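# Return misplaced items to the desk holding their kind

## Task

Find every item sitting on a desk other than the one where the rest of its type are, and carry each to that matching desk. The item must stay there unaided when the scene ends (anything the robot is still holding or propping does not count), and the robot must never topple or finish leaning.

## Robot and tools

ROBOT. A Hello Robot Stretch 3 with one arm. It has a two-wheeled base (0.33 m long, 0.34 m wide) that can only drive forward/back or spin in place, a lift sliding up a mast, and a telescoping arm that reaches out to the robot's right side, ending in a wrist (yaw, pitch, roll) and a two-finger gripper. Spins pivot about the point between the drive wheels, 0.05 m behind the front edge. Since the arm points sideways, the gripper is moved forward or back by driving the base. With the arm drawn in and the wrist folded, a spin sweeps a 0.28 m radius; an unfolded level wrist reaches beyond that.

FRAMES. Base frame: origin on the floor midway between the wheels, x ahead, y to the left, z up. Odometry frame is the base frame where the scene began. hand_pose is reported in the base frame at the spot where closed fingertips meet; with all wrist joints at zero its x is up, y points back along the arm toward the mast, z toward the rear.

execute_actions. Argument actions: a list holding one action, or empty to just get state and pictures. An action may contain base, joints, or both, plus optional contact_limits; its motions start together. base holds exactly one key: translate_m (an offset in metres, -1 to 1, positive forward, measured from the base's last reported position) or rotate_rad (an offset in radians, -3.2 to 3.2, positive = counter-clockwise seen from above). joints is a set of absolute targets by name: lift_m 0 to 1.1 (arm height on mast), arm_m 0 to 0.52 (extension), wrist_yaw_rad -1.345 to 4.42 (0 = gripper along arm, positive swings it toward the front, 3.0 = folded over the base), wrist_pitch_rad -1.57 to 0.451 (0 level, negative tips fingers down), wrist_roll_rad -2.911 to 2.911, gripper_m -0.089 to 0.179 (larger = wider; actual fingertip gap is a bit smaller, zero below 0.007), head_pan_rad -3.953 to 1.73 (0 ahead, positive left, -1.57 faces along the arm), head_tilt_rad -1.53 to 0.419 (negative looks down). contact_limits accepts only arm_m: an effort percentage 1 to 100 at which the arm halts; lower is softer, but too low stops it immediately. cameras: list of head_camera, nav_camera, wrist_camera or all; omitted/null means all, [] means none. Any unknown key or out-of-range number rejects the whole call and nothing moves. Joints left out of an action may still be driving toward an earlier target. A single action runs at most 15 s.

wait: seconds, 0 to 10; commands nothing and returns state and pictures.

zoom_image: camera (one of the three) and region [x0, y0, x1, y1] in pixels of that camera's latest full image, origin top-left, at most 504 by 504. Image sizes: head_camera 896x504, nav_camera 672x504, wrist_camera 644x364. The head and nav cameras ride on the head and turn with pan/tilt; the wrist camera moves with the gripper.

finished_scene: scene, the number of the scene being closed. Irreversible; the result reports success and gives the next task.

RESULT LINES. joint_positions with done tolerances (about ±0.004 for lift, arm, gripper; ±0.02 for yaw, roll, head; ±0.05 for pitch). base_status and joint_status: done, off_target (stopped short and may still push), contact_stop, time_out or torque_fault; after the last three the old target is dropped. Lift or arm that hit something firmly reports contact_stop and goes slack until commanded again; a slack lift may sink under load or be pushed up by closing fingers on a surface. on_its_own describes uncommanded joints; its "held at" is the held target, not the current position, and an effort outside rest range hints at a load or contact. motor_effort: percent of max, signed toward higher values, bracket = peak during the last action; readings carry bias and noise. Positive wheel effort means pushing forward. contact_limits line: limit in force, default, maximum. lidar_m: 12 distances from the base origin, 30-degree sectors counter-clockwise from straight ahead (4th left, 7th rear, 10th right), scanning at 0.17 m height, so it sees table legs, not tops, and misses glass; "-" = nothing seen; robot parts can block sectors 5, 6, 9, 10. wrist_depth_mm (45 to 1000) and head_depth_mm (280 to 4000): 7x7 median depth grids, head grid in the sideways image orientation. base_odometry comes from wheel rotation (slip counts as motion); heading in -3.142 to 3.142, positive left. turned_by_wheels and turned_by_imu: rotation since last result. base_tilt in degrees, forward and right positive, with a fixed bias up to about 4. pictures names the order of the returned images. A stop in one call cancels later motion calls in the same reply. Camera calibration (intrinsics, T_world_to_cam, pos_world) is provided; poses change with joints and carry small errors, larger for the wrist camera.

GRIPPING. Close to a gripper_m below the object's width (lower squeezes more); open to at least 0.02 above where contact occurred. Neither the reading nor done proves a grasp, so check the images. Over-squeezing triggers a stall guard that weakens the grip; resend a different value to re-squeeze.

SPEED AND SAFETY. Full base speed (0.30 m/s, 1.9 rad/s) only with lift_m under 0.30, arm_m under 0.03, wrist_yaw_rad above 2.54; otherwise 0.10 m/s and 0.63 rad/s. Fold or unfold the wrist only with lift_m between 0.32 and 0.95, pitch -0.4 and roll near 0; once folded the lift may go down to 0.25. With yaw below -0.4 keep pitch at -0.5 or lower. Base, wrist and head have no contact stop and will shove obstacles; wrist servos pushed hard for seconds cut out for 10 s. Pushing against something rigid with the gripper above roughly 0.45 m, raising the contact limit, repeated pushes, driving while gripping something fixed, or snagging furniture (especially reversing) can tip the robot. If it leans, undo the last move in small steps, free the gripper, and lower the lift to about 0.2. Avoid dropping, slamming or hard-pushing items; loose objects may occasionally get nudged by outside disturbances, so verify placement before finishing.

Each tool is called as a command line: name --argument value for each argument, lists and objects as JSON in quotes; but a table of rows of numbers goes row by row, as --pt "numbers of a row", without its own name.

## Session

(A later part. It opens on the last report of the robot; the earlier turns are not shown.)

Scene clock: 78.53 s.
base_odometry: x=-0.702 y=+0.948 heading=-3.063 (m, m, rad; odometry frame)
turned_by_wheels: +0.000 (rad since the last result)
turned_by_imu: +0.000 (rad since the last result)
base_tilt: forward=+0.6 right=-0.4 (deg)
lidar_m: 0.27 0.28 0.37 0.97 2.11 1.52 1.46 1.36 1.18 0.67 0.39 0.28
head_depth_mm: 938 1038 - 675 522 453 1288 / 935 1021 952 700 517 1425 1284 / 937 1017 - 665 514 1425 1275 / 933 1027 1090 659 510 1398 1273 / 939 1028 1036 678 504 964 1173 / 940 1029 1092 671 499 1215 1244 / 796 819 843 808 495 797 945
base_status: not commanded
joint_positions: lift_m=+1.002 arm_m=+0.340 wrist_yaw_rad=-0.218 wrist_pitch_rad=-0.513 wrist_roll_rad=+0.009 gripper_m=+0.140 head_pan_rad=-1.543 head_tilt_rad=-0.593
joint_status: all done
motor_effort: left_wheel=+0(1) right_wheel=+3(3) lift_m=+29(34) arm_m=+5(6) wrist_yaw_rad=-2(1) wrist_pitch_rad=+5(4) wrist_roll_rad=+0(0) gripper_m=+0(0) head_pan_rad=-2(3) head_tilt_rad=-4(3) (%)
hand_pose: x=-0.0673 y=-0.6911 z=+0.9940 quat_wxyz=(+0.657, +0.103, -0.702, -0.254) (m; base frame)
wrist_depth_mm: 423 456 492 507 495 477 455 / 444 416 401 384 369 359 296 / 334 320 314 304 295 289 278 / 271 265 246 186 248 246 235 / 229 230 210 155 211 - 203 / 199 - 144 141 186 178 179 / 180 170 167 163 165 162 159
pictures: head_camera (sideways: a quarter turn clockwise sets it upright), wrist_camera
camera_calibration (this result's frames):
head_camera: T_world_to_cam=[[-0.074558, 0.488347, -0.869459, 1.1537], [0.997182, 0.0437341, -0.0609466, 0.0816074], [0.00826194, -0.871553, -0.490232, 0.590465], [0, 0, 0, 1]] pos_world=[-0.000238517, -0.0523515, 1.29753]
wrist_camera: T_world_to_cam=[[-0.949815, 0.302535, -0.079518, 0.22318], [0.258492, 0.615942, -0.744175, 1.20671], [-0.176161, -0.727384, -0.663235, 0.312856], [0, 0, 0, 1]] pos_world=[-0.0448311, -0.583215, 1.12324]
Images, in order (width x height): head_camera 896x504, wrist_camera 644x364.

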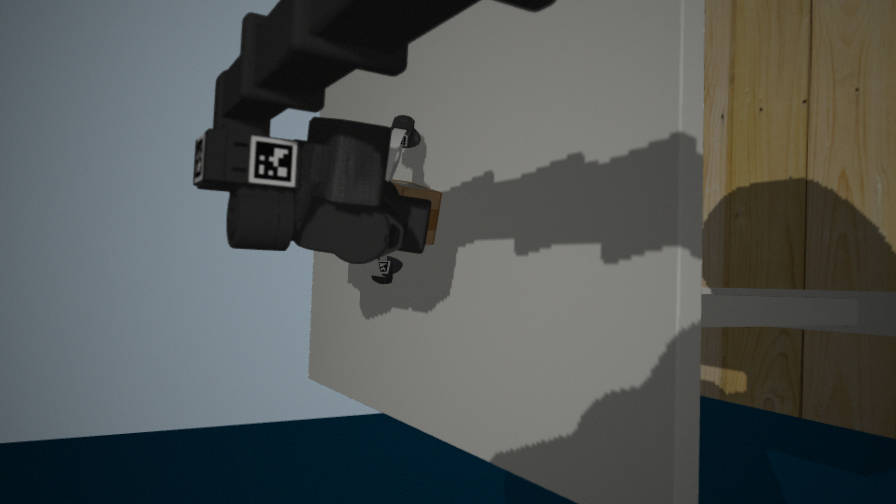

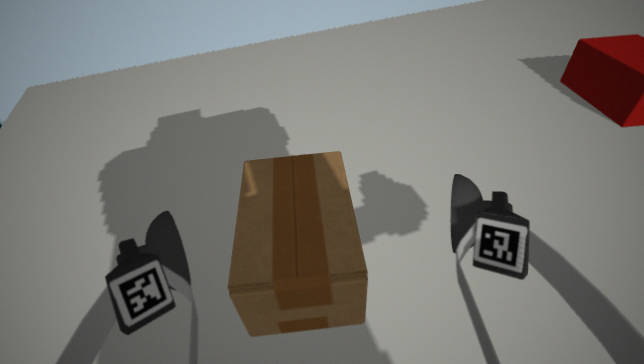

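execute_actions --actions '[{"base":{"translate_m":0.01},"joints":{"lift_m":0.99}}]' --cameras '["wrist_camera"]'

execute_actions --actions '[{"joints":{"gripper_m":0.0}}]' --cameras '["wrist_camera"]'

Scene clock: 84.10 s.
base_odometry: x=-0.712 y=+0.947 heading=-3.063 (m, m, rad; odometry frame)
turned_by_wheels: +0.000 (rad since the last result)
turned_by_imu: +0.000 (rad since the last result)
base_tilt: forward=+0.6 right=-0.3 (deg)
lidar_m: 0.26 0.27 0.36 0.93 2.12 1.53 1.47 1.37 1.18 0.67 0.37 0.27
head_depth_mm: 939 1032 - 646 522 454 1286 / 943 1021 952 700 517 449 1284 / 934 1020 - 664 514 1415 1275 / 937 1029 1083 653 510 1415 1270 / 938 1030 1034 679 505 976 1172 / 933 1017 1085 673 500 1169 1230 / 765 789 815 787 496 768 911
base_status: done
joint_positions: lift_m=+0.990 arm_m=+0.340 wrist_yaw_rad=-0.218 wrist_pitch_rad=-0.513 wrist_roll_rad=+0.009 gripper_m=+0.140 head_pan_rad=-1.543 head_tilt_rad=-0.593
joint_status: all done
motor_effort: left_wheel=-1(3) right_wheel=+3(10) lift_m=+29(27) arm_m=+5(4) wrist_yaw_rad=-1(2) wrist_pitch_rad=+4(5) wrist_roll_rad=+0(0) gripper_m=+0(0) head_pan_rad=-3(3) head_tilt_rad=-4(4) (%)
hand_pose: x=-0.0673 y=-0.6910 z=+0.9820 quat_wxyz=(+0.657, +0.103, -0.702, -0.254) (m; base frame)
wrist_depth_mm: 430 455 486 481 459 436 404 / 405 387 371 355 342 334 296 / 312 301 291 284 278 266 261 / 254 248 234 163 233 229 219 / 215 215 199 139 191 - 190 / 186 - 174 142 169 166 166 / 167 158 158 155 154 151 149
pictures: wrist_camera
camera_calibration (this result's frames):
wrist_camera: T_world_to_cam=[[-0.949814, 0.30254, -0.0795129, 0.222222], [0.258502, 0.615985, -0.744137, 1.19775], [-0.176152, -0.727346, -0.663278, 0.304961], [0, 0, 0, 1]] pos_world=[-0.0448309, -0.583214, 1.11123]
Images, in order (width x height): wrist_camera 644x364.

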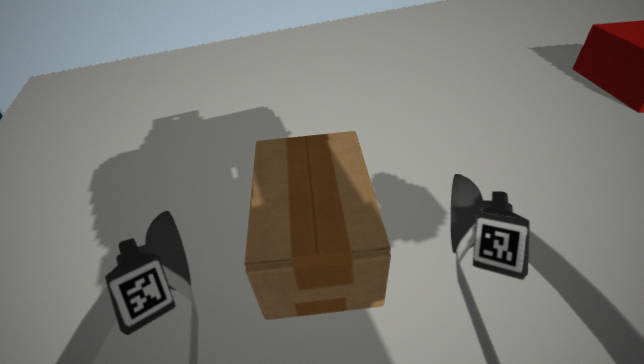

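Scene clock: 86.00 s.
base_odometry: x=-0.712 y=+0.947 heading=-3.063 (m, m, rad; odometry frame)
turned_by_wheels: +0.000 (rad since the last result)
turned_by_imu: +0.000 (rad since the last result)
base_tilt: forward=+0.6 right=-0.4 (deg)
lidar_m: 0.26 0.27 0.36 0.94 2.13 1.53 1.47 1.37 1.18 0.67 0.37 0.27
head_depth_mm: 938 1033 - 644 522 454 1288 / 942 1012 948 702 520 450 1286 / 939 1018 - 661 514 1428 1275 / 941 1028 1072 657 508 1399 1272 / 934 1027 1040 677 504 974 1172 / 937 1015 1087 671 500 1164 1231 / 765 787 815 787 497 773 911
base_status: not commanded
joint_positions: lift_m=+0.990 arm_m=+0.340 wrist_yaw_rad=-0.218 wrist_pitch_rad=-0.515 wrist_roll_rad=+0.009 gripper_m=+0.001 head_pan_rad=-1.543 head_tilt_rad=-0.593
joint_status: all done
motor_effort: left_wheel=-1(1) right_wheel=+3(3) lift_m=+29(29) arm_m=+5(5) wrist_yaw_rad=-2(2) wrist_pitch_rad=+4(5) wrist_roll_rad=+0(0) gripper_m=-26(99) head_pan_rad=-3(2) head_tilt_rad=-3(4) (%)
hand_pose: x=-0.0672 y=-0.6909 z=+0.9817 quat_wxyz=(+0.657, +0.104, -0.702, -0.254) (m; base frame)
wrist_depth_mm: 425 454 478 481 456 434 402 / 404 384 372 355 345 330 295 / 309 300 293 284 276 268 259 / 251 246 235 163 231 224 218 / 214 210 149 139 141 194 188 / 184 183 147 142 167 169 166 / 163 160 158 156 153 151 148
pictures: wrist_camera
camera_calibration (this result's frames):
wrist_camera: T_world_to_cam=[[-0.949791, 0.302643, -0.0793958, 0.22214], [0.258716, 0.616943, -0.743268, 1.19724], [-0.175962, -0.72649, -0.664266, 0.306494], [0, 0, 0, 1]] pos_world=[-0.0448259, -0.583192, 1.1111]
Images, in order (width x height): wrist_camera 644x364.

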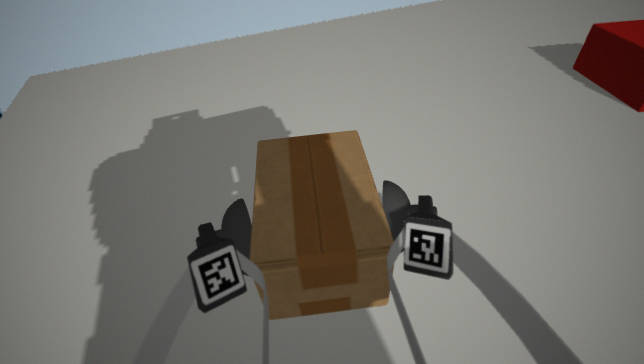

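execute_actions --actions '[{"joints":{"lift_m":1.04,"gripper_m":-0.02}}]' --cameras '["wrist_camera"]'

execute_actions --actions '[{"base":{"translate_m":-0.25},"joints":{"arm_m":0.0,"wrist_pitch_rad":-0.4,"wrist_yaw_rad":0.3}}]' --cameras '["wrist_camera"]'

execute_actions --actions '[{"base":{"rotate_rad":1.56},"joints":{"wrist_yaw_rad":1.6,"head_pan_rad":0,"head_tilt_rad":-0.7}}]'

Scene clock: 90.97 s.
base_odometry: x=-0.712 y=+0.947 heading=-3.063 (m, m, rad; odometry frame)
turned_by_wheels: +0.000 (rad since the last result)
turned_by_imu: +0.000 (rad since the last result)
base_tilt: forward=+0.6 right=-0.4 (deg)
lidar_m: 0.26 0.27 0.36 0.93 2.12 1.53 1.47 1.37 1.18 0.67 0.37 0.27
head_depth_mm: 939 997 964 711 522 453 1296 / 939 1006 1023 703 518 450 1274 / 941 - - 675 513 1414 1273 / 935 1015 1054 687 509 1411 1271 / 936 1032 1041 679 504 983 1175 / 940 1015 1088 671 501 1174 1221 / 766 789 812 786 496 767 909
base_status: not commanded
joint_positions: lift_m=+1.040 arm_m=+0.340 wrist_yaw_rad=-0.218 wrist_pitch_rad=-0.521 wrist_roll_rad=+0.009 gripper_m=-0.015 head_pan_rad=-1.543 head_tilt_rad=-0.593
joint_status: gripper_m off_target (ended at -0.015, target -0.020); the others done
motor_effort: left_wheel=+0(1) right_wheel=+3(3) lift_m=+38(41) arm_m=+5(5) wrist_yaw_rad=-2(2) wrist_pitch_rad=+7(7) wrist_roll_rad=+0(0) gripper_m=-28(100) head_pan_rad=-2(3) head_tilt_rad=-4(3) (%)
hand_pose: x=-0.0670 y=-0.6899 z=+1.0300 quat_wxyz=(+0.656, +0.106, -0.702, -0.256) (m; base frame)
wrist_depth_mm: 428 455 497 542 563 561 534 / 466 482 472 454 442 424 336 / 420 386 376 364 353 343 309 / 328 317 303 163 296 289 284 / 275 271 149 138 141 250 244 / 239 238 150 142 217 219 215 / 211 209 206 200 200 195 192
pictures: wrist_camera
camera_calibration (this result's frames):
wrist_camera: T_world_to_cam=[[-0.949677, 0.30316, -0.0787893, 0.225622], [0.259787, 0.621787, -0.738845, 1.23131], [-0.174998, -0.722132, -0.669254, 0.347492], [0, 0, 0, 1]] pos_world=[-0.0447997, -0.583075, 1.16008]
Images, in order (width x height): wrist_camera 644x364.

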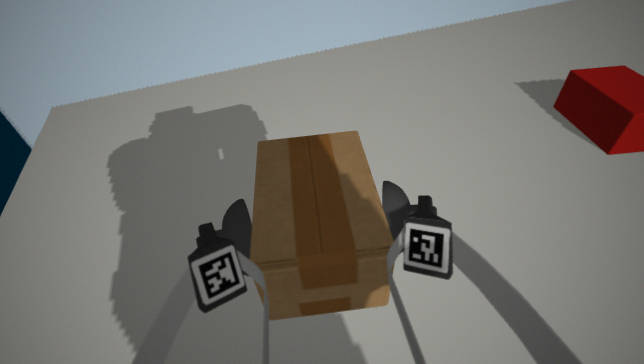

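Scene clock: 94.67 s.
base_odometry: x=-0.463 y=+0.966 heading=-3.063 (m, m, rad; odometry frame)
turned_by_wheels: +0.000 (rad since the last result)
turned_by_imu: -0.001 (rad since the last result)
base_tilt: forward=+0.5 right=-0.4 (deg)
lidar_m: 0.51 0.52 0.70 2.59 1.77 1.28 1.22 1.17 1.19 1.14 0.72 0.53
head_depth_mm: 945 1033 1102 - - - 1226 / 946 1033 1101 - - - - / 944 1034 1089 - - - - / 942 1037 1062 - - - 1204 / 941 1030 1039 - 360 1440 1253 / 937 1033 1018 670 411 1382 1226 / 941 1030 1000 662 495 963 1179
base_status: done
joint_positions: lift_m=+1.040 arm_m=+0.000 wrist_yaw_rad=+0.298 wrist_pitch_rad=-0.428 wrist_roll_rad=+0.009 gripper_m=+0.002 head_pan_rad=-1.543 head_tilt_rad=-0.593
joint_status: all done
on_its_own: gripper_m is held at +0.001, not at your -0.020, by its stall guard, which is still easing
motor_effort: left_wheel=+0(5) right_wheel=+3(4) lift_m=+38(38) arm_m=-3(4) wrist_yaw_rad=+1(3) wrist_pitch_rad=+9(10) wrist_roll_rad=+0(0) gripper_m=-26(32) head_pan_rad=-3(3) head_tilt_rad=-4(4) (%)
hand_pose: x=+0.0441 y=-0.3586 z=+1.0503 quat_wxyz=(+0.703, +0.251, -0.664, -0.047) (m; base frame)
wrist_depth_mm: 482 633 823 795 759 714 694 / 489 619 635 597 563 486 520 / 480 492 465 448 431 411 399 / 397 377 356 162 348 334 325 / 320 312 150 139 141 281 273 / 269 268 147 142 238 243 238 / 474 250 232 221 217 212 208
pictures: wrist_camera
camera_calibration (this result's frames):
wrist_camera: T_world_to_cam=[[-0.973221, -0.212804, -0.0869164, 0.056854], [-0.0599873, 0.600128, -0.797652, 1.07954], [0.221905, -0.771078, -0.596823, 0.508665], [0, 0, 0, 1]] pos_world=[0.00721506, -0.243543, 1.16962]
Images, in order (width x height): wrist_camera 644x364.

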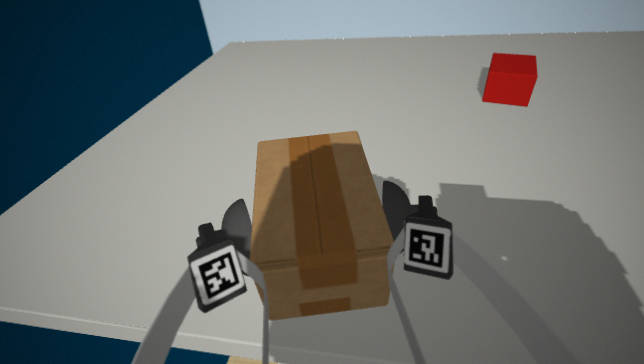

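Scene clock: 98.07 s.
base_odometry: x=-0.463 y=+0.966 heading=-1.503 (m, m, rad; odometry frame)
turned_by_wheels: +1.560 (rad since the last result)
turned_by_imu: +1.567 (rad since the last result)
base_tilt: forward=+0.6 right=-0.4 (deg)
lidar_m: 2.58 1.80 1.28 1.22 1.17 1.19 1.14 0.72 0.53 0.51 0.52 0.70
head_depth_mm: 1241 1232 1229 1222 1157 - 1169 / 2282 2467 1694 1692 1664 1478 1223 / 2244 2553 2819 2261 1759 1432 1217 / 2234 2503 2798 2241 1740 1426 1202 / 2218 2461 2782 2204 1736 1419 1198 / 2221 2490 2742 2216 1712 1412 1189 / 2206 2443 2723 2182 1698 1393 1186
base_status: done
joint_positions: lift_m=+1.040 arm_m=+0.000 wrist_yaw_rad=+1.597 wrist_pitch_rad=-0.427 wrist_roll_rad=+0.009 gripper_m=+0.018 head_pan_rad=-0.007 head_tilt_rad=-0.691
joint_status: all done
on_its_own: gripper_m is held at +0.017, not at your -0.020, by its stall guard, which is not easing now
motor_effort: left_wheel=-1(7) right_wheel=+4(8) lift_m=+38(38) arm_m=-2(4) wrist_yaw_rad=+2(3) wrist_pitch_rad=+9(9) wrist_roll_rad=+0(0) gripper_m=-20(26) head_pan_rad=+2(33) head_tilt_rad=-5(16) (%)
hand_pose: x=+0.2018 y=-0.1394 z=+1.0504 quat_wxyz=(+0.588, +0.601, -0.377, +0.388) (m; base frame)
wrist_depth_mm: - - - - 964 547 387 / - - - - - 566 398 / - - - - - 589 401 / - - - 163 - 600 405 / - - 150 139 141 619 419 / - - - 142 - 596 427 / - - - - - 721 435
pictures: head_camera (sideways: a quarter turn clockwise sets it upright), nav_camera (sideways: a quarter turn counterclockwise sets it upright), wrist_camera
camera_calibration (this result's frames):
head_camera: T_world_to_cam=[[-0.573239, -0.0569424, -0.817407, 1.08887], [-0.014903, 0.998142, -0.0590815, 0.0853454], [0.819252, -0.021686, -0.573023, 0.693235], [0, 0, 0, 1]] pos_world=[0.0575178, -0.00815063, 1.29233]
nav_camera: T_world_to_cam=[[0.584654, 0.0254437, 0.810884, -1.01088], [-0.015126, -0.998992, 0.0422521, -0.0012591], [0.811142, -0.0369682, -0.58368, 0.720956], [0, 0, 0, 1]] pos_world=[0.00619486, 0.0511151, 1.24056]
wrist_camera: T_world_to_cam=[[-0.0562259, -0.994625, -0.0869514, -0.037011], [-0.593775, 0.103326, -0.79797, 0.996359], [0.802664, 0.00676295, -0.596392, 0.633527], [0, 0, 0, 1]] pos_world=[0.0810218, -0.144046, 1.16968]
Images, in order (width x height): head_camera 896x504, nav_camera 672x504, wrist_camera 644x364.

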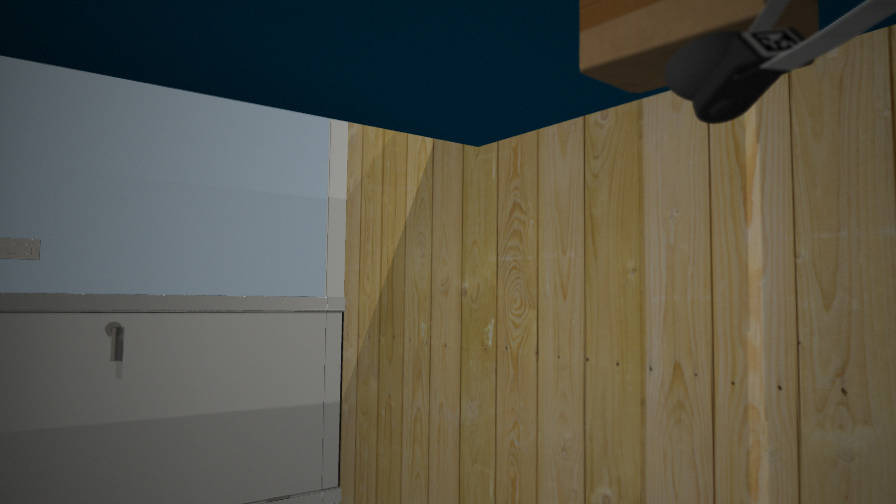

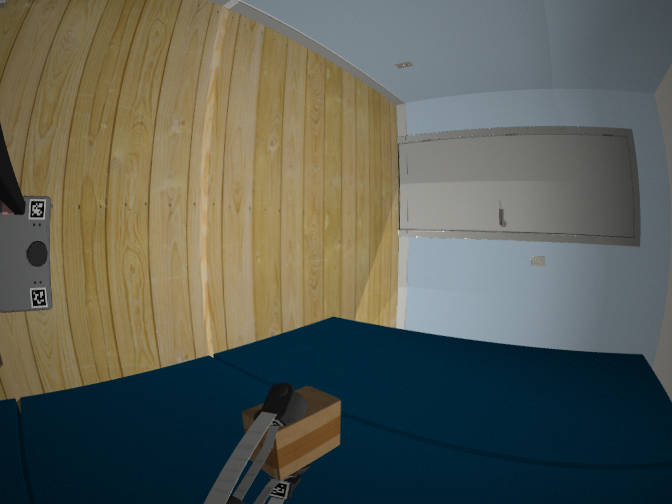

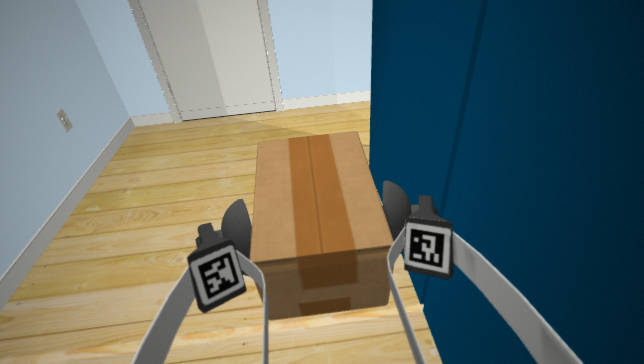

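execute_actions --actions '[{"base":{"translate_m":0.15},"joints":{"lift_m":0.9,"gripper_m":0.005}}]' --cameras '[]'

execute_actions --actions '[{"base":{"translate_m":0.6},"joints":{"lift_m":0.285,"wrist_yaw_rad":2.7}}]' --cameras '["wrist_camera"]'

execute_actions --actions '[{"base":{"translate_m":1.0},"joints":{"head_pan_rad":-1.2,"head_tilt_rad":-0.5}}]' --cameras '["nav_camera"]'

Scene clock: 104.57 s.
base_odometry: x=-0.453 y=+0.817 heading=-1.503 (m, m, rad; odometry frame)
turned_by_wheels: +0.000 (rad since the last result)
turned_by_imu: +0.001 (rad since the last result)
base_tilt: forward=+0.5 right=-0.3 (deg)
lidar_m: 2.44 1.80 1.29 1.22 1.26 1.29 1.29 0.74 0.53 0.50 0.51 0.69
head_depth_mm: 1226 1223 1217 1208 1195 1130 339 / 2165 2411 2578 1674 1658 1426 349 / 2143 2413 2670 2275 1750 1445 1219 / 2124 2381 2670 2238 1737 1417 1205 / 2072 2326 2645 2211 1728 1418 1200 / 2106 2311 2606 2216 1706 1414 1185 / 2077 2284 2578 2168 1687 1393 1181
base_status: done
joint_positions: lift_m=+0.900 arm_m=+0.000 wrist_yaw_rad=+1.597 wrist_pitch_rad=-0.427 wrist_roll_rad=+0.009 gripper_m=+0.015 head_pan_rad=-0.007 head_tilt_rad=-0.691
joint_status: gripper_m off_target (ended at +0.015, target +0.005); the others done
on_its_own: gripper_m is held at +0.014, not at your +0.005, by its stall guard, which is still easing
motor_effort: left_wheel=-1(3) right_wheel=+3(9) lift_m=+30(32) arm_m=-3(3) wrist_yaw_rad=+2(2) wrist_pitch_rad=+9(9) wrist_roll_rad=+0(0) gripper_m=-20(74) head_pan_rad=+3(3) head_tilt_rad=-4(4) (%)
hand_pose: x=+0.2018 y=-0.1394 z=+0.9108 quat_wxyz=(+0.588, +0.601, -0.377, +0.388) (m; base frame)
wrist_depth_mm: - - - - 933 545 378 / - - - - - 555 385 / - - - - - 580 400 / - - - 163 - 592 405 / - - 150 139 141 608 413 / - - - 142 - 598 428 / - - - - - 711 423
pictures: none
No camera images: the call's "cameras" was empty. Leave "cameras" out to get every camera's image.

Scene clock: 111.63 s.
base_odometry: x=-0.412 y=+0.218 heading=-1.504 (m, m, rad; odometry frame)
turned_by_wheels: +0.000 (rad since the last result)
turned_by_imu: +0.003 (rad since the last result)
base_tilt: forward=+0.6 right=-0.4 (deg)
lidar_m: 1.84 1.83 1.30 1.25 1.28 1.71 1.44 0.70 0.50 0.48 0.50 0.66
head_depth_mm: 1608 1804 2046 2213 1160 1150 1129 / 1612 1790 2029 2200 1769 1411 1217 / 1591 1785 2015 2188 1755 1430 1205 / 1590 1769 2004 2177 1736 1422 1204 / 1554 1730 1972 2125 1746 1422 1202 / 1552 1723 1966 2121 1719 1409 1185 / 1560 1730 1947 2115 1697 1389 1186
base_status: done
joint_positions: lift_m=+0.285 arm_m=+0.000 wrist_yaw_rad=+2.698 wrist_pitch_rad=-0.427 wrist_roll_rad=+0.009 gripper_m=+0.018 head_pan_rad=-0.007 head_tilt_rad=-0.692
joint_status: all done
on_its_own: gripper_m is held at +0.017, not at your +0.005, by its stall guard, which is not easing now
motor_effort: left_wheel=+0(8) right_wheel=+4(12) lift_m=+29(32) arm_m=-2(3) wrist_yaw_rad=+2(2) wrist_pitch_rad=+9(9) wrist_roll_rad=+0(0) gripper_m=-20(21) head_pan_rad=+2(2) head_tilt_rad=-4(5) (%)
hand_pose: x=+0.0747 y=+0.0564 z=+0.2958 quat_wxyz=(+0.299, +0.710, -0.007, +0.638) (m; base frame)
wrist_depth_mm: 921 - - - - - - / - - - - - - 949 / 934 896 880 847 806 760 747 / 724 710 673 163 649 619 602 / - 581 150 139 141 522 511 / - 505 - 142 439 449 439 / 434 - - 420 407 398 389
pictures: wrist_camera
camera_calibration (this result's frames):
wrist_camera: T_world_to_cam=[[0.860962, -0.501181, -0.0869562, -0.0113646], [-0.36134, -0.482275, -0.798025, 0.314112], [0.358018, 0.718491, -0.596317, 0.277233], [0, 0, 0, 1]] pos_world=[0.0240312, -0.0533969, 0.415]
Images, in order (width x height): wrist_camera 644x364.

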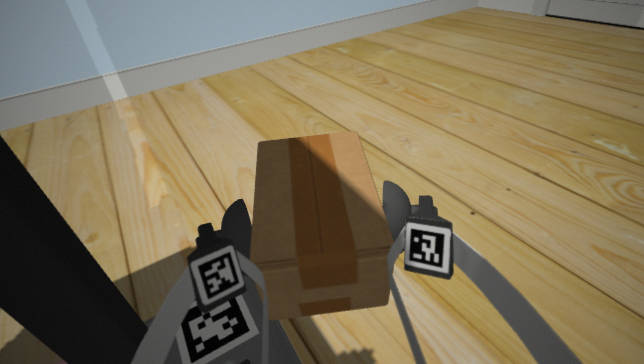

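Scene clock: 116.70 s.
base_odometry: x=-0.345 y=-0.780 heading=-1.504 (m, m, rad; odometry frame)
turned_by_wheels: +0.000 (rad since the last result)
turned_by_imu: +0.005 (rad since the last result)
base_tilt: forward=+0.5 right=-0.4 (deg)
lidar_m: 0.85 0.88 1.19 1.28 1.31 1.77 1.98 0.66 0.47 0.46 1.28 0.92
head_depth_mm: 2958 3112 3256 3217 2041 786 600 / 3009 3243 3470 3234 2214 1690 1313 / 3035 3314 3547 3041 2190 1670 1345 / 2301 2565 2859 2927 2170 1661 1335 / 1754 1900 2068 2327 2146 1646 1338 / 1447 1544 1650 1800 1896 1638 1318 / 1226 1304 1377 1464 1572 1567 1311
base_status: done
joint_positions: lift_m=+0.285 arm_m=+0.000 wrist_yaw_rad=+2.698 wrist_pitch_rad=-0.427 wrist_roll_rad=+0.009 gripper_m=+0.018 head_pan_rad=-1.193 head_tilt_rad=-0.507
joint_status: all done
on_its_own: gripper_m is held at +0.017, not at your +0.005, by its stall guard, which is not easing now
motor_effort: left_wheel=+0(5) right_wheel=+4(12) lift_m=+30(30) arm_m=-3(3) wrist_yaw_rad=+2(2) wrist_pitch_rad=+9(9) wrist_roll_rad=+0(0) gripper_m=-20(20) head_pan_rad=-3(32) head_tilt_rad=+3(21) (%)
hand_pose: x=+0.0746 y=+0.0564 z=+0.2958 quat_wxyz=(+0.299, +0.710, -0.007, +0.638) (m; base frame)
wrist_depth_mm: 933 - - - - 777 643 / - - - - - 848 680 / 952 892 857 809 792 768 687 / 736 699 667 163 654 624 600 / - 588 149 139 142 527 514 / - 505 - 142 441 454 441 / 433 - - 408 409 395 388
pictures: nav_camera (sideways: a quarter turn counterclockwise sets it upright)
camera_calibration (this result's frames):
nav_camera: T_world_to_cam=[[0.18474, -0.385155, 0.904172, -1.13009], [-0.934348, -0.354103, 0.0400667, 0.0071835], [0.304738, -0.852213, -0.425285, 0.517955], [0, 0, 0, 1]] pos_world=[0.0576448, 0.00869116, 1.24179]
Images, in order (width x height): nav_camera 672x504.

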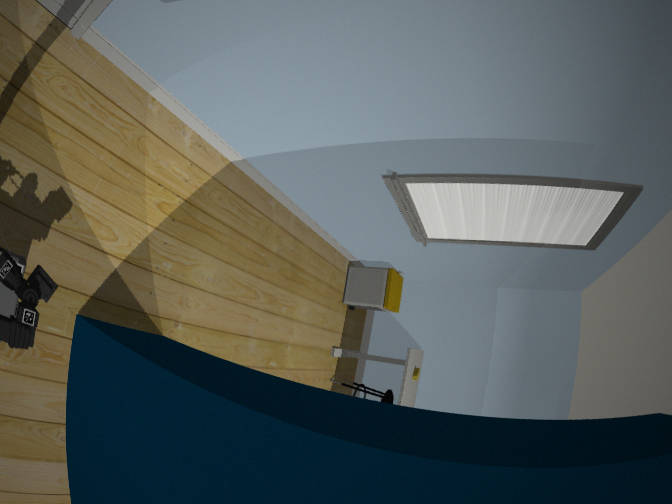

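execute_actions --actions '[{"base":{"translate_m":0.42}}]' --cameras '[]'

execute_actions --actions '[{"base":{"rotate_rad":-1.55},"joints":{"head_pan_rad":0}}]' --cameras '["nav_camera"]'

execute_actions --actions '[{"base":{"translate_m":1.0},"joints":{"head_pan_rad":-0.7}}]' --cameras '["nav_camera","head_camera"]'

Scene clock: 123.07 s.
base_odometry: x=-0.317 y=-1.199 heading=-1.504 (m, m, rad; odometry frame)
turned_by_wheels: +0.000 (rad since the last result)
turned_by_imu: +0.002 (rad since the last result)
base_tilt: forward=+0.5 right=-0.4 (deg)
lidar_m: 0.43 0.44 0.61 1.29 1.32 1.78 1.92 0.67 0.69 1.98 0.67 0.48
head_depth_mm: 2922 3099 3358 3283 2237 1696 1359 / 2666 3138 3381 2860 2198 1677 1361 / 1586 1855 2146 2656 2178 1676 1339 / 1133 1254 1421 1634 1904 1651 1338 / 900 978 1071 1175 1300 1473 1327 / 738 790 850 913 992 1086 1188 / 627 664 703 748 799 854 927
base_status: done
joint_positions: lift_m=+0.285 arm_m=+0.000 wrist_yaw_rad=+2.698 wrist_pitch_rad=-0.427 wrist_roll_rad=+0.009 gripper_m=+0.018 head_pan_rad=-1.193 head_tilt_rad=-0.507
joint_status: not commanded
on_its_own: gripper_m is held at +0.017, not at your +0.005, by its stall guard, which is not easing now
motor_effort: left_wheel=-1(2) right_wheel=+4(12) lift_m=+30(30) arm_m=-2(3) wrist_yaw_rad=+2(2) wrist_pitch_rad=+9(9) wrist_roll_rad=+0(0) gripper_m=-19(20) head_pan_rad=-3(2) head_tilt_rad=+4(4) (%)
hand_pose: x=+0.0746 y=+0.0564 z=+0.2958 quat_wxyz=(+0.299, +0.710, -0.007, +0.638) (m; base frame)
wrist_depth_mm: 964 - - 738 521 408 321 / - - - 832 558 433 339 / 951 900 857 780 613 464 364 / 736 704 666 163 612 483 393 / - 586 149 139 141 496 417 / - 508 - 142 448 452 420 / 429 - - 414 402 397 389
pictures: none
No camera images: the call's "cameras" was empty. Leave "cameras" out to get every camera's image.

Scene clock: 125.30 s.
base_odometry: x=-0.317 y=-1.199 heading=-3.054 (m, m, rad; odometry frame)
turned_by_wheels: -1.550 (rad since the last result)
turned_by_imu: -1.552 (rad since the last result)
base_tilt: forward=+0.6 right=-0.3 (deg)
lidar_m: 1.75 0.65 0.48 0.43 0.45 0.63 1.29 1.34 1.83 1.68 0.67 0.71
head_depth_mm: 3045 3337 3460 3130 2225 1626 1222 / 3045 3324 3468 3195 2232 1680 1351 / 3043 3269 3408 3161 2186 1656 1346 / 3010 3265 3591 3141 2150 1655 1344 / 3011 3254 3412 2964 2141 1644 1329 / 2259 2359 2452 2532 2104 1627 1319 / 1423 1479 1505 1580 1629 1524 1309
base_status: done
joint_positions: lift_m=+0.285 arm_m=+0.000 wrist_yaw_rad=+2.698 wrist_pitch_rad=-0.427 wrist_roll_rad=+0.009 gripper_m=+0.018 head_pan_rad=-0.007 head_tilt_rad=-0.506
joint_status: all done
on_its_own: gripper_m is held at +0.017, not at your +0.005, by its stall guard, which is not easing now
motor_effort: left_wheel=+3(10) right_wheel=-4(9) lift_m=+30(30) arm_m=-3(3) wrist_yaw_rad=+2(2) wrist_pitch_rad=+9(9) wrist_roll_rad=+0(0) gripper_m=-20(20) head_pan_rad=+2(32) head_tilt_rad=+3(4) (%)
hand_pose: x=+0.0746 y=+0.0564 z=+0.2958 quat_wxyz=(+0.299, +0.710, -0.007, +0.638) (m; base frame)
wrist_depth_mm: 371 408 468 537 637 748 975 / 379 442 505 592 707 850 935 / 397 473 542 597 729 771 740 / 435 508 559 163 657 627 602 / - 528 150 139 141 530 513 / - 513 - 142 448 449 446 / 426 - - 415 408 399 390
pictures: nav_camera (sideways: a quarter turn counterclockwise sets it upright)
camera_calibration (this result's frames):
nav_camera: T_world_to_cam=[[0.425799, 0.0265321, 0.904429, -1.1319], [-0.0228396, -0.998936, 0.0400572, 0.00163553], [0.904529, -0.0377131, -0.42474, 0.513587], [0, 0, 0, 1]] pos_world=[0.0174442, 0.0510343, 1.2418]
Images, in order (width x height): nav_camera 672x504.

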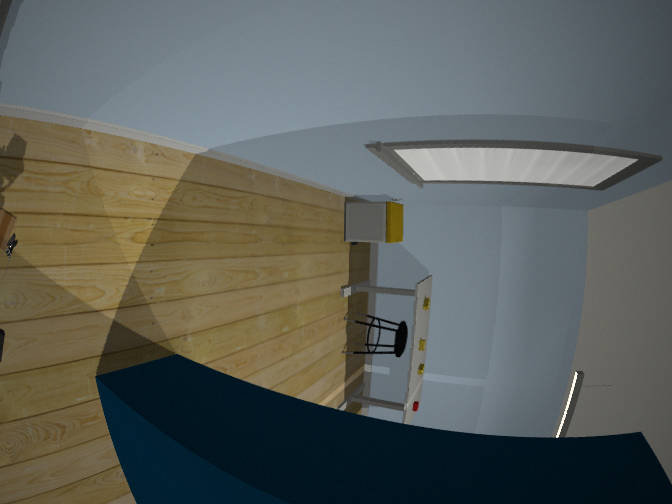

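Scene clock: 130.37 s.
base_odometry: x=-1.313 y=-1.287 heading=-3.054 (m, m, rad; odometry frame)
turned_by_wheels: +0.000 (rad since the last result)
turned_by_imu: +0.005 (rad since the last result)
base_tilt: forward=+0.6 right=-0.5 (deg)
lidar_m: 1.69 0.63 0.47 0.45 0.47 0.65 1.77 0.71 0.52 0.52 3.16 1.96
head_depth_mm: 3356 3577 3756 3252 2238 1690 1366 / 3380 3789 - 3179 2212 1682 1360 / 3007 3362 3769 3152 2195 1671 1345 / 2803 3039 3248 2937 2163 1666 1342 / 2561 2797 2921 3074 2147 1638 1327 / 2385 2538 2407 2845 2125 1637 1317 / 2228 2382 2223 2645 2098 1610 1320
base_status: done
joint_positions: lift_m=+0.285 arm_m=+0.000 wrist_yaw_rad=+2.698 wrist_pitch_rad=-0.427 wrist_roll_rad=+0.009 gripper_m=+0.018 head_pan_rad=-0.693 head_tilt_rad=-0.506
joint_status: all done
on_its_own: gripper_m is held at +0.017, not at your +0.005, by its stall guard, which is not easing now
motor_effort: left_wheel=+3(12) right_wheel=-3(8) lift_m=+30(30) arm_m=-2(3) wrist_yaw_rad=+2(2) wrist_pitch_rad=+9(9) wrist_roll_rad=+0(0) gripper_m=-20(20) head_pan_rad=-2(27) head_tilt_rad=+3(3) (%)
hand_pose: x=+0.0746 y=+0.0564 z=+0.2958 quat_wxyz=(+0.299, +0.710, -0.007, +0.638) (m; base frame)
wrist_depth_mm: 367 405 457 517 614 746 950 / 391 432 494 578 679 820 931 / 413 469 526 593 723 769 748 / 455 506 561 164 658 619 602 / - 539 150 139 141 530 512 / - 505 - 142 442 450 440 / 429 - - 414 408 399 392
pictures: head_camera (sideways: a quarter turn clockwise sets it upright), nav_camera (sideways: a quarter turn counterclockwise sets it upright)
camera_calibration (this result's frames):
head_camera: T_world_to_cam=[[-0.356613, 0.216817, -0.908745, 1.20666], [0.629286, 0.774688, -0.0621151, 0.0853798], [0.690526, -0.594012, -0.412704, 0.485421], [0, 0, 0, 1]] pos_world=[0.0413883, -0.0394215, 1.30219]
nav_camera: T_world_to_cam=[[0.346266, -0.24906, 0.904471, -1.13147], [-0.650291, -0.758629, 0.0400557, 0.00546503], [0.676182, -0.602039, -0.424649, 0.514861], [0, 0, 0, 1]] pos_world=[0.0472034, 0.0323085, 1.2418]
Images, in order (width x height): head_camera 896x504, nav_camera 672x504.

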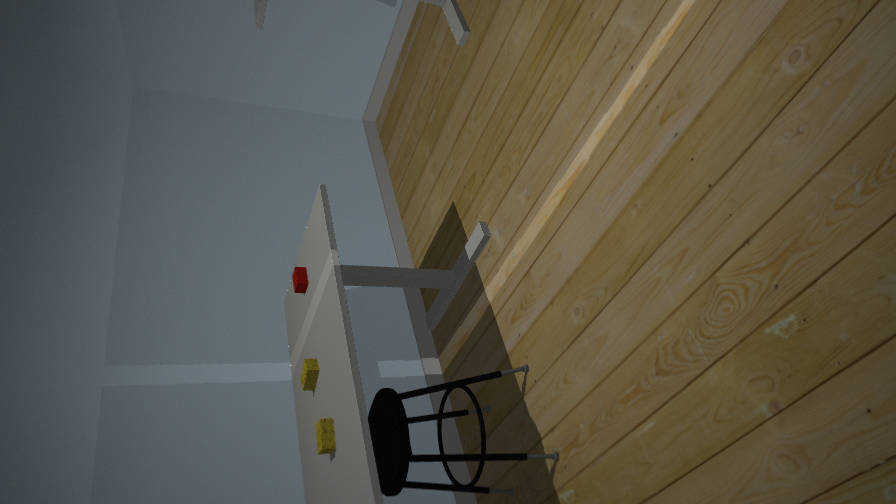

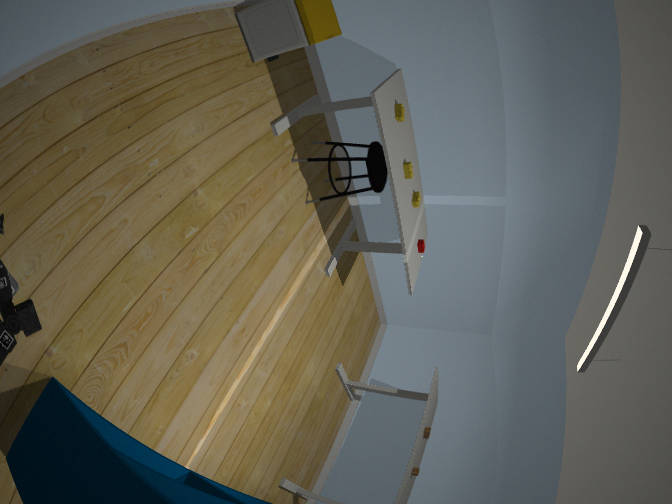

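execute_actions --actions '[{"base":{"translate_m":0.2}}]' --cameras '[]'

execute_actions --actions '[{"base":{"rotate_rad":-1.17},"joints":{"head_pan_rad":-0.2,"head_tilt_rad":-0.4}}]' --cameras '[]'

execute_actions --actions '[{"base":{"translate_m":1.0}}]' --cameras '["nav_camera","head_camera"]'

Scene clock: 139.00 s.
base_odometry: x=-1.512 y=-1.304 heading=-3.054 (m, m, rad; odometry frame)
turned_by_wheels: +0.000 (rad since the last result)
turned_by_imu: +0.001 (rad since the last result)
base_tilt: forward=+0.6 right=-0.4 (deg)
lidar_m: 1.54 0.63 0.47 0.45 0.47 0.64 1.77 0.71 0.59 1.41 3.07 1.91
head_depth_mm: 3283 3487 3706 3314 2224 1699 1372 / 3063 3411 3848 3210 2206 1686 1352 / 2852 3078 3369 3158 2201 1670 1351 / 2588 2768 2714 2864 2181 1654 1338 / 2342 2582 2366 2905 2135 1637 1331 / 2211 2355 2303 2547 2127 1637 1319 / 2038 2212 2234 2505 2111 1619 1314
base_status: done
joint_positions: lift_m=+0.285 arm_m=+0.000 wrist_yaw_rad=+2.698 wrist_pitch_rad=-0.427 wrist_roll_rad=+0.009 gripper_m=+0.018 head_pan_rad=-0.693 head_tilt_rad=-0.506
joint_status: not commanded
on_its_own: gripper_m is held at +0.017, not at your +0.005, by its stall guard, which is not easing now
motor_effort: left_wheel=+2(10) right_wheel=-3(8) lift_m=+30(30) arm_m=-3(3) wrist_yaw_rad=+2(2) wrist_pitch_rad=+9(9) wrist_roll_rad=+0(0) gripper_m=-20(20) head_pan_rad=-2(3) head_tilt_rad=+3(3) (%)
hand_pose: x=+0.0746 y=+0.0564 z=+0.2958 quat_wxyz=(+0.299, +0.710, -0.007, +0.638) (m; base frame)
wrist_depth_mm: 369 404 453 525 616 739 946 / 389 436 494 569 685 836 936 / 410 463 522 583 728 759 736 / 448 496 553 163 655 615 605 / - 532 150 139 141 518 509 / - 504 - 142 444 454 440 / 426 - - 413 403 394 390
pictures: none
No camera images: the call's "cameras" was empty. Leave "cameras" out to get every camera's image.

Scene clock: 141.17 s.
base_odometry: x=-1.512 y=-1.304 heading=+2.060 (m, m, rad; odometry frame)
turned_by_wheels: -1.170 (rad since the last result)
turned_by_imu: -1.172 (rad since the last result)
base_tilt: forward=+0.5 right=-0.4 (deg)
lidar_m: 3.07 1.77 1.54 0.72 0.48 0.45 0.46 0.58 1.27 0.82 0.59 1.42
head_depth_mm: 2773 2892 2181 2258 1523 1585 1395 / 2935 3049 3180 3424 2514 1872 1464 / 2937 3086 3265 3478 2573 1837 1452 / 3009 3172 3315 3598 2511 1842 1444 / 3083 3239 3474 3618 2500 1854 1434 / 3077 3311 3484 3638 2474 1809 1422 / 3152 3383 3620 3730 2435 1782 1411
base_status: done
joint_positions: lift_m=+0.285 arm_m=+0.000 wrist_yaw_rad=+2.698 wrist_pitch_rad=-0.427 wrist_roll_rad=+0.009 gripper_m=+0.018 head_pan_rad=-0.207 head_tilt_rad=-0.408
joint_status: all done
on_its_own: gripper_m is held at +0.017, not at your +0.005, by its stall guard, which is not easing now
motor_effort: left_wheel=+3(11) right_wheel=-4(10) lift_m=+30(30) arm_m=-4(3) wrist_yaw_rad=+2(2) wrist_pitch_rad=+9(9) wrist_roll_rad=+0(0) gripper_m=-20(20) head_pan_rad=+2(23) head_tilt_rad=+4(17) (%)
hand_pose: x=+0.0746 y=+0.0564 z=+0.2958 quat_wxyz=(+0.299, +0.710, -0.007, +0.638) (m; base frame)
wrist_depth_mm: 667 - - - - - - / 672 - - - - - 969 / 635 863 859 831 800 774 734 / 640 709 662 163 651 623 604 / - 586 150 138 141 527 507 / - 502 - 142 439 453 447 / 428 - - 415 405 397 391
pictures: none
No camera images: the call's "cameras" was empty. Leave "cameras" out to get every camera's image.

Scene clock: 146.23 s.
base_odometry: x=-1.982 y=-0.421 heading=+2.060 (m, m, rad; odometry frame)
turned_by_wheels: +0.000 (rad since the last result)
turned_by_imu: +0.005 (rad since the last result)
base_tilt: forward=+0.5 right=-0.4 (deg)
lidar_m: 2.09 1.60 1.21 1.48 1.45 1.36 1.38 0.79 1.02 0.85 1.50 1.99
head_depth_mm: 1993 2129 2211 2439 2466 1903 1476 / 2053 2176 2262 2473 2606 1872 1467 / 2091 2237 2304 2529 2555 1850 1465 / 2129 2281 2344 2569 2543 1849 1440 / 2188 2340 2405 2681 2513 1833 1434 / 2218 2370 2470 2733 2350 1797 1428 / 2263 2421 2603 2805 2444 1790 1419
base_status: done
joint_positions: lift_m=+0.285 arm_m=+0.000 wrist_yaw_rad=+2.698 wrist_pitch_rad=-0.427 wrist_roll_rad=+0.009 gripper_m=+0.018 head_pan_rad=-0.207 head_tilt_rad=-0.407
joint_status: not commanded
on_its_own: gripper_m is held at +0.017, not at your +0.005, by its stall guard, which is not easing now
motor_effort: left_wheel=+3(9) right_wheel=-3(7) lift_m=+30(30) arm_m=-3(3) wrist_yaw_rad=+2(2) wrist_pitch_rad=+9(9) wrist_roll_rad=+0(0) gripper_m=-20(20) head_pan_rad=+2(2) head_tilt_rad=+4(4) (%)
hand_pose: x=+0.0746 y=+0.0564 z=+0.2958 quat_wxyz=(+0.299, +0.710, -0.007, +0.638) (m; base frame)
wrist_depth_mm: - - - - - - - / - - - - - - 955 / 936 891 862 820 799 775 747 / 725 705 661 163 652 617 607 / - 584 149 139 141 528 510 / - 504 - 142 440 446 439 / 426 - - 411 409 399 387
pictures: head_camera (sideways: a quarter turn clockwise sets it upright), nav_camera (sideways: a quarter turn counterclockwise sets it upright)
camera_calibration (this result's frames):
head_camera: T_world_to_cam=[[-0.326819, 0.00629131, -0.945066, 1.25389], [0.200631, 0.977647, -0.0628733, 0.0889897], [0.923546, -0.210158, -0.320776, 0.364368], [0, 0, 0, 1]] pos_world=[0.0554302, -0.0183144, 1.30748]
nav_camera: T_world_to_cam=[[0.333083, -0.0397088, 0.942061, -1.18044], [-0.224446, -0.973733, 0.0383135, 0.0051305], [0.915794, -0.224204, -0.333247, 0.394452], [0, 0, 0, 1]] pos_world=[0.0331005, 0.0465594, 1.2433]
Images, in order (width x height): head_camera 896x504, nav_camera 672x504.

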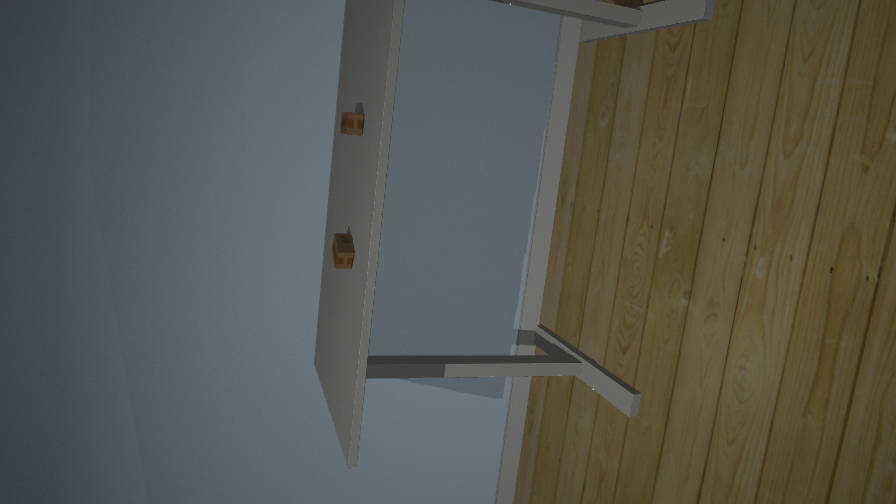

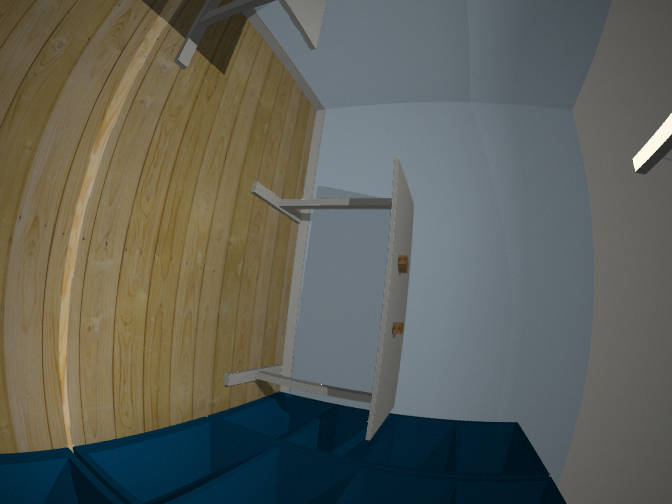

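execute_actions --actions '[{"base":{"translate_m":0.75}}]' --cameras '[]'

execute_actions --actions '[{"base":{"translate_m":0.45},"joints":{"lift_m":0.75,"head_tilt_rad":-0.7}}]' --cameras '["nav_camera"]'

execute_actions --actions '[{"base":{"rotate_rad":1.165},"joints":{"lift_m":1.06,"wrist_yaw_rad":1.2,"head_pan_rad":-1.5}}]'

Scene clock: 154.87 s.
base_odometry: x=-2.335 y=+0.241 heading=+2.060 (m, m, rad; odometry frame)
turned_by_wheels: +0.000 (rad since the last result)
turned_by_imu: +0.004 (rad since the last result)
base_tilt: forward=+0.6 right=-0.4 (deg)
lidar_m: 1.35 1.66 1.12 1.06 1.82 2.04 2.06 1.46 1.02 1.25 1.47 1.71
head_depth_mm: 1422 1504 1606 1123 1841 1889 1478 / 1445 1543 1644 1133 1865 1880 1452 / 1475 1572 1649 1117 1929 1856 1457 / 1512 1606 1705 1266 1961 1838 1451 / 1537 1627 1730 1245 1965 1691 1437 / 1566 1663 1801 1347 2098 1803 1383 / 1615 1713 1835 1937 2124 1792 1416
base_status: done
joint_positions: lift_m=+0.285 arm_m=+0.000 wrist_yaw_rad=+2.698 wrist_pitch_rad=-0.427 wrist_roll_rad=+0.009 gripper_m=+0.018 head_pan_rad=-0.207 head_tilt_rad=-0.407
joint_status: not commanded
on_its_own: gripper_m is held at +0.017, not at your +0.005, by its stall guard, which is not easing now
motor_effort: left_wheel=+2(9) right_wheel=-3(7) lift_m=+30(30) arm_m=-3(2) wrist_yaw_rad=+2(2) wrist_pitch_rad=+9(9) wrist_roll_rad=+0(0) gripper_m=-20(20) head_pan_rad=+3(2) head_tilt_rad=+4(4) (%)
hand_pose: x=+0.0746 y=+0.0564 z=+0.2958 quat_wxyz=(+0.299, +0.710, -0.007, +0.638) (m; base frame)
wrist_depth_mm: - - - - - - - / - - - - - - 936 / 954 905 864 841 809 765 734 / 732 701 655 162 643 627 609 / - 588 150 139 141 533 516 / - 503 - 142 445 450 440 / 427 - - 412 403 398 394
pictures: none
No camera images: the call's "cameras" was empty. Leave "cameras" out to get every camera's image.

Scene clock: 160.40 s.
base_odometry: x=-2.546 y=+0.638 heading=+2.060 (m, m, rad; odometry frame)
turned_by_wheels: +0.000 (rad since the last result)
turned_by_imu: +0.002 (rad since the last result)
base_tilt: forward=+0.6 right=-0.5 (deg)
lidar_m: 0.90 1.46 1.37 0.97 1.78 2.13 1.89 1.30 1.48 1.24 1.28 1.31
head_depth_mm: 1052 1142 846 625 1668 1458 1223 / 1068 1166 831 645 1681 1442 1215 / 1092 1178 821 641 1712 1432 1210 / 1117 1207 808 662 1730 1417 1207 / 1136 1229 798 1079 1424 1387 1193 / 1169 1298 784 1721 1709 1406 1193 / 1195 1338 1427 1767 1706 1397 1187
base_status: done
joint_positions: lift_m=+0.750 arm_m=+0.000 wrist_yaw_rad=+2.698 wrist_pitch_rad=-0.427 wrist_roll_rad=+0.009 gripper_m=+0.018 head_pan_rad=-0.207 head_tilt_rad=-0.692
joint_status: all done
on_its_own: gripper_m is held at +0.017, not at your +0.005, by its stall guard, which is not easing now
motor_effort: left_wheel=+3(10) right_wheel=-2(7) lift_m=+38(41) arm_m=-2(2) wrist_yaw_rad=+2(2) wrist_pitch_rad=+9(9) wrist_roll_rad=+0(0) gripper_m=-20(20) head_pan_rad=+2(2) head_tilt_rad=-4(26) (%)
hand_pose: x=+0.0746 y=+0.0564 z=+0.7605 quat_wxyz=(+0.299, +0.710, -0.007, +0.638) (m; base frame)
wrist_depth_mm: 910 782 - - - - - / 637 945 - - - - - / - - - - - - - / - - - 163 - - - / - - 150 139 141 - - / - - 555 143 913 924 927 / 910 - 886 864 846 818 780
pictures: nav_camera (sideways: a quarter turn counterclockwise sets it upright)
camera_calibration (this result's frames):
nav_camera: T_world_to_cam=[[0.578716, -0.091163, 0.810418, -1.01023], [-0.212947, -0.976149, 0.0422585, -0.0000606574], [0.787237, -0.197032, -0.584326, 0.721943], [0, 0, 0, 1]] pos_world=[0.0162841, 0.0500907, 1.24056]
Images, in order (width x height): nav_camera 672x504.

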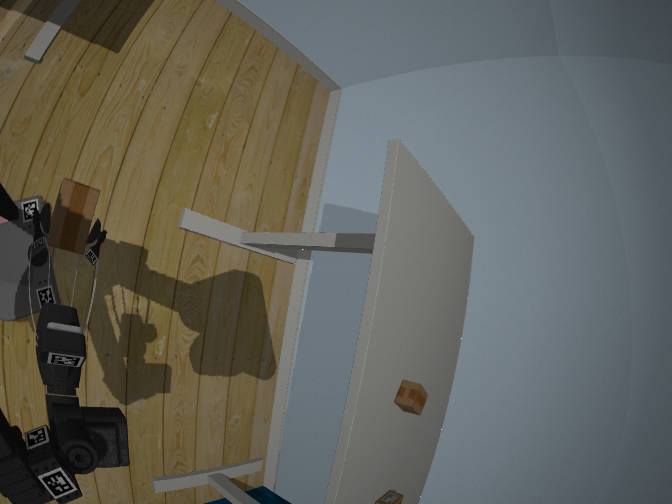

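Scene clock: 164.07 s.
base_odometry: x=-2.546 y=+0.638 heading=-3.058 (m, m, rad; odometry frame)
turned_by_wheels: +1.165 (rad since the last result)
turned_by_imu: +1.170 (rad since the last result)
base_tilt: forward=+0.5 right=-0.5 (deg)
lidar_m: 1.37 0.98 1.20 2.44 1.88 1.30 1.24 1.25 1.35 0.90 0.91 1.41
head_depth_mm: 1071 1152 - - - - 1217 / 1084 1157 - - - 1364 1219 / 1093 1176 - - - 1362 1212 / 1103 1189 810 661 - - 1203 / 1109 1197 799 654 - - 1197 / 1125 1196 831 - - 1309 1187 / 1137 1255 877 - - 1344 1184
base_status: done
joint_positions: lift_m=+1.060 arm_m=+0.000 wrist_yaw_rad=+1.203 wrist_pitch_rad=-0.427 wrist_roll_rad=+0.009 gripper_m=+0.018 head_pan_rad=-1.493 head_tilt_rad=-0.692
joint_status: all done
on_its_own: gripper_m is held at +0.017, not at your +0.005, by its stall guard, which is not easing now
motor_effort: left_wheel=-1(3) right_wheel=+4(8) lift_m=+38(39) arm_m=-3(3) wrist_yaw_rad=-2(4) wrist_pitch_rad=+9(10) wrist_roll_rad=+0(0) gripper_m=-20(20) head_pan_rad=-2(33) head_tilt_rad=-4(4) (%)
hand_pose: x=+0.1869 y=-0.2256 z=+1.0705 quat_wxyz=(+0.653, +0.516, -0.488, +0.265) (m; base frame)
wrist_depth_mm: 934 - - - - - 910 / - - - - - - 555 / - - - - - 460 434 / 881 - - 162 - - 361 / 761 - 150 139 141 - 690 / 904 - - 142 - - - / - - - - - - -
pictures: head_camera (sideways: a quarter turn clockwise sets it upright), nav_camera (sideways: a quarter turn counterclockwise sets it upright), wrist_camera
camera_calibration (this result's frames):
head_camera: T_world_to_cam=[[-0.105422, 0.566991, -0.81695, 1.08542], [0.993275, 0.0995798, -0.059064, 0.0791726], [0.0478631, -0.817683, -0.573675, 0.69879], [0, 0, 0, 1]] pos_world=[0.00234053, -0.0519163, 1.29229]
nav_camera: T_world_to_cam=[[0.075005, -0.581031, 0.810418, -1.00716], [-0.996671, -0.0697179, 0.0422585, 0.00472008], [0.0319472, -0.81089, -0.584326, 0.72655], [0, 0, 0, 1]] pos_world=[0.0570351, 0.00429088, 1.24056]
wrist_camera: T_world_to_cam=[[-0.434311, -0.896555, -0.0869691, -0.0291001], [-0.508283, 0.323639, -0.798064, 1.04624], [0.743655, -0.302403, -0.596264, 0.599144], [0, 0, 0, 1]] pos_world=[0.0735942, -0.183512, 1.18969]
Images, in order (width x height): head_camera 896x504, nav_camera 672x504, wrist_camera 644x364.

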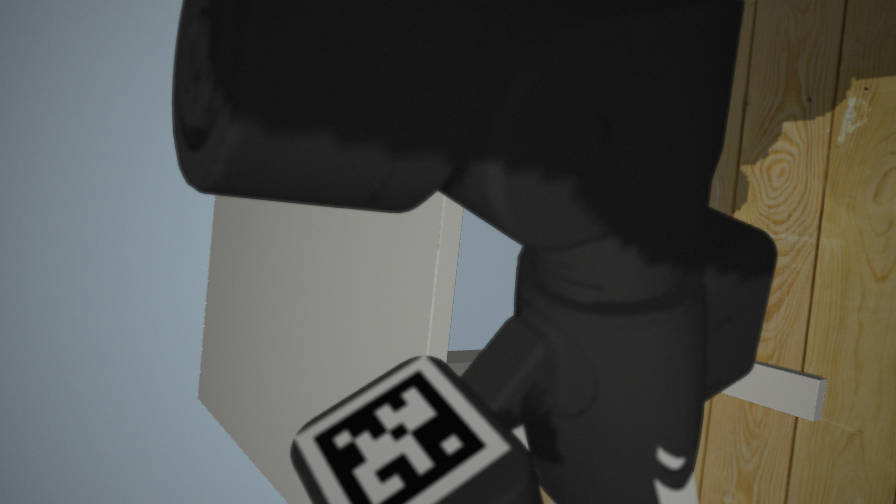

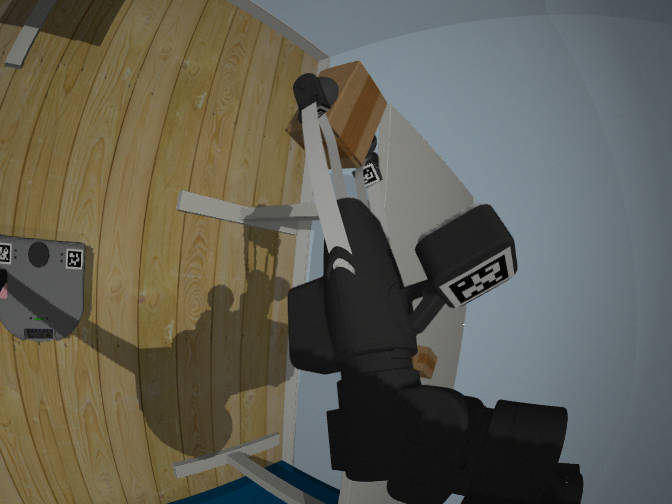

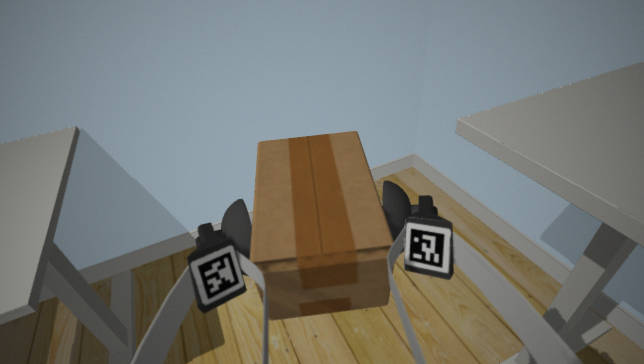

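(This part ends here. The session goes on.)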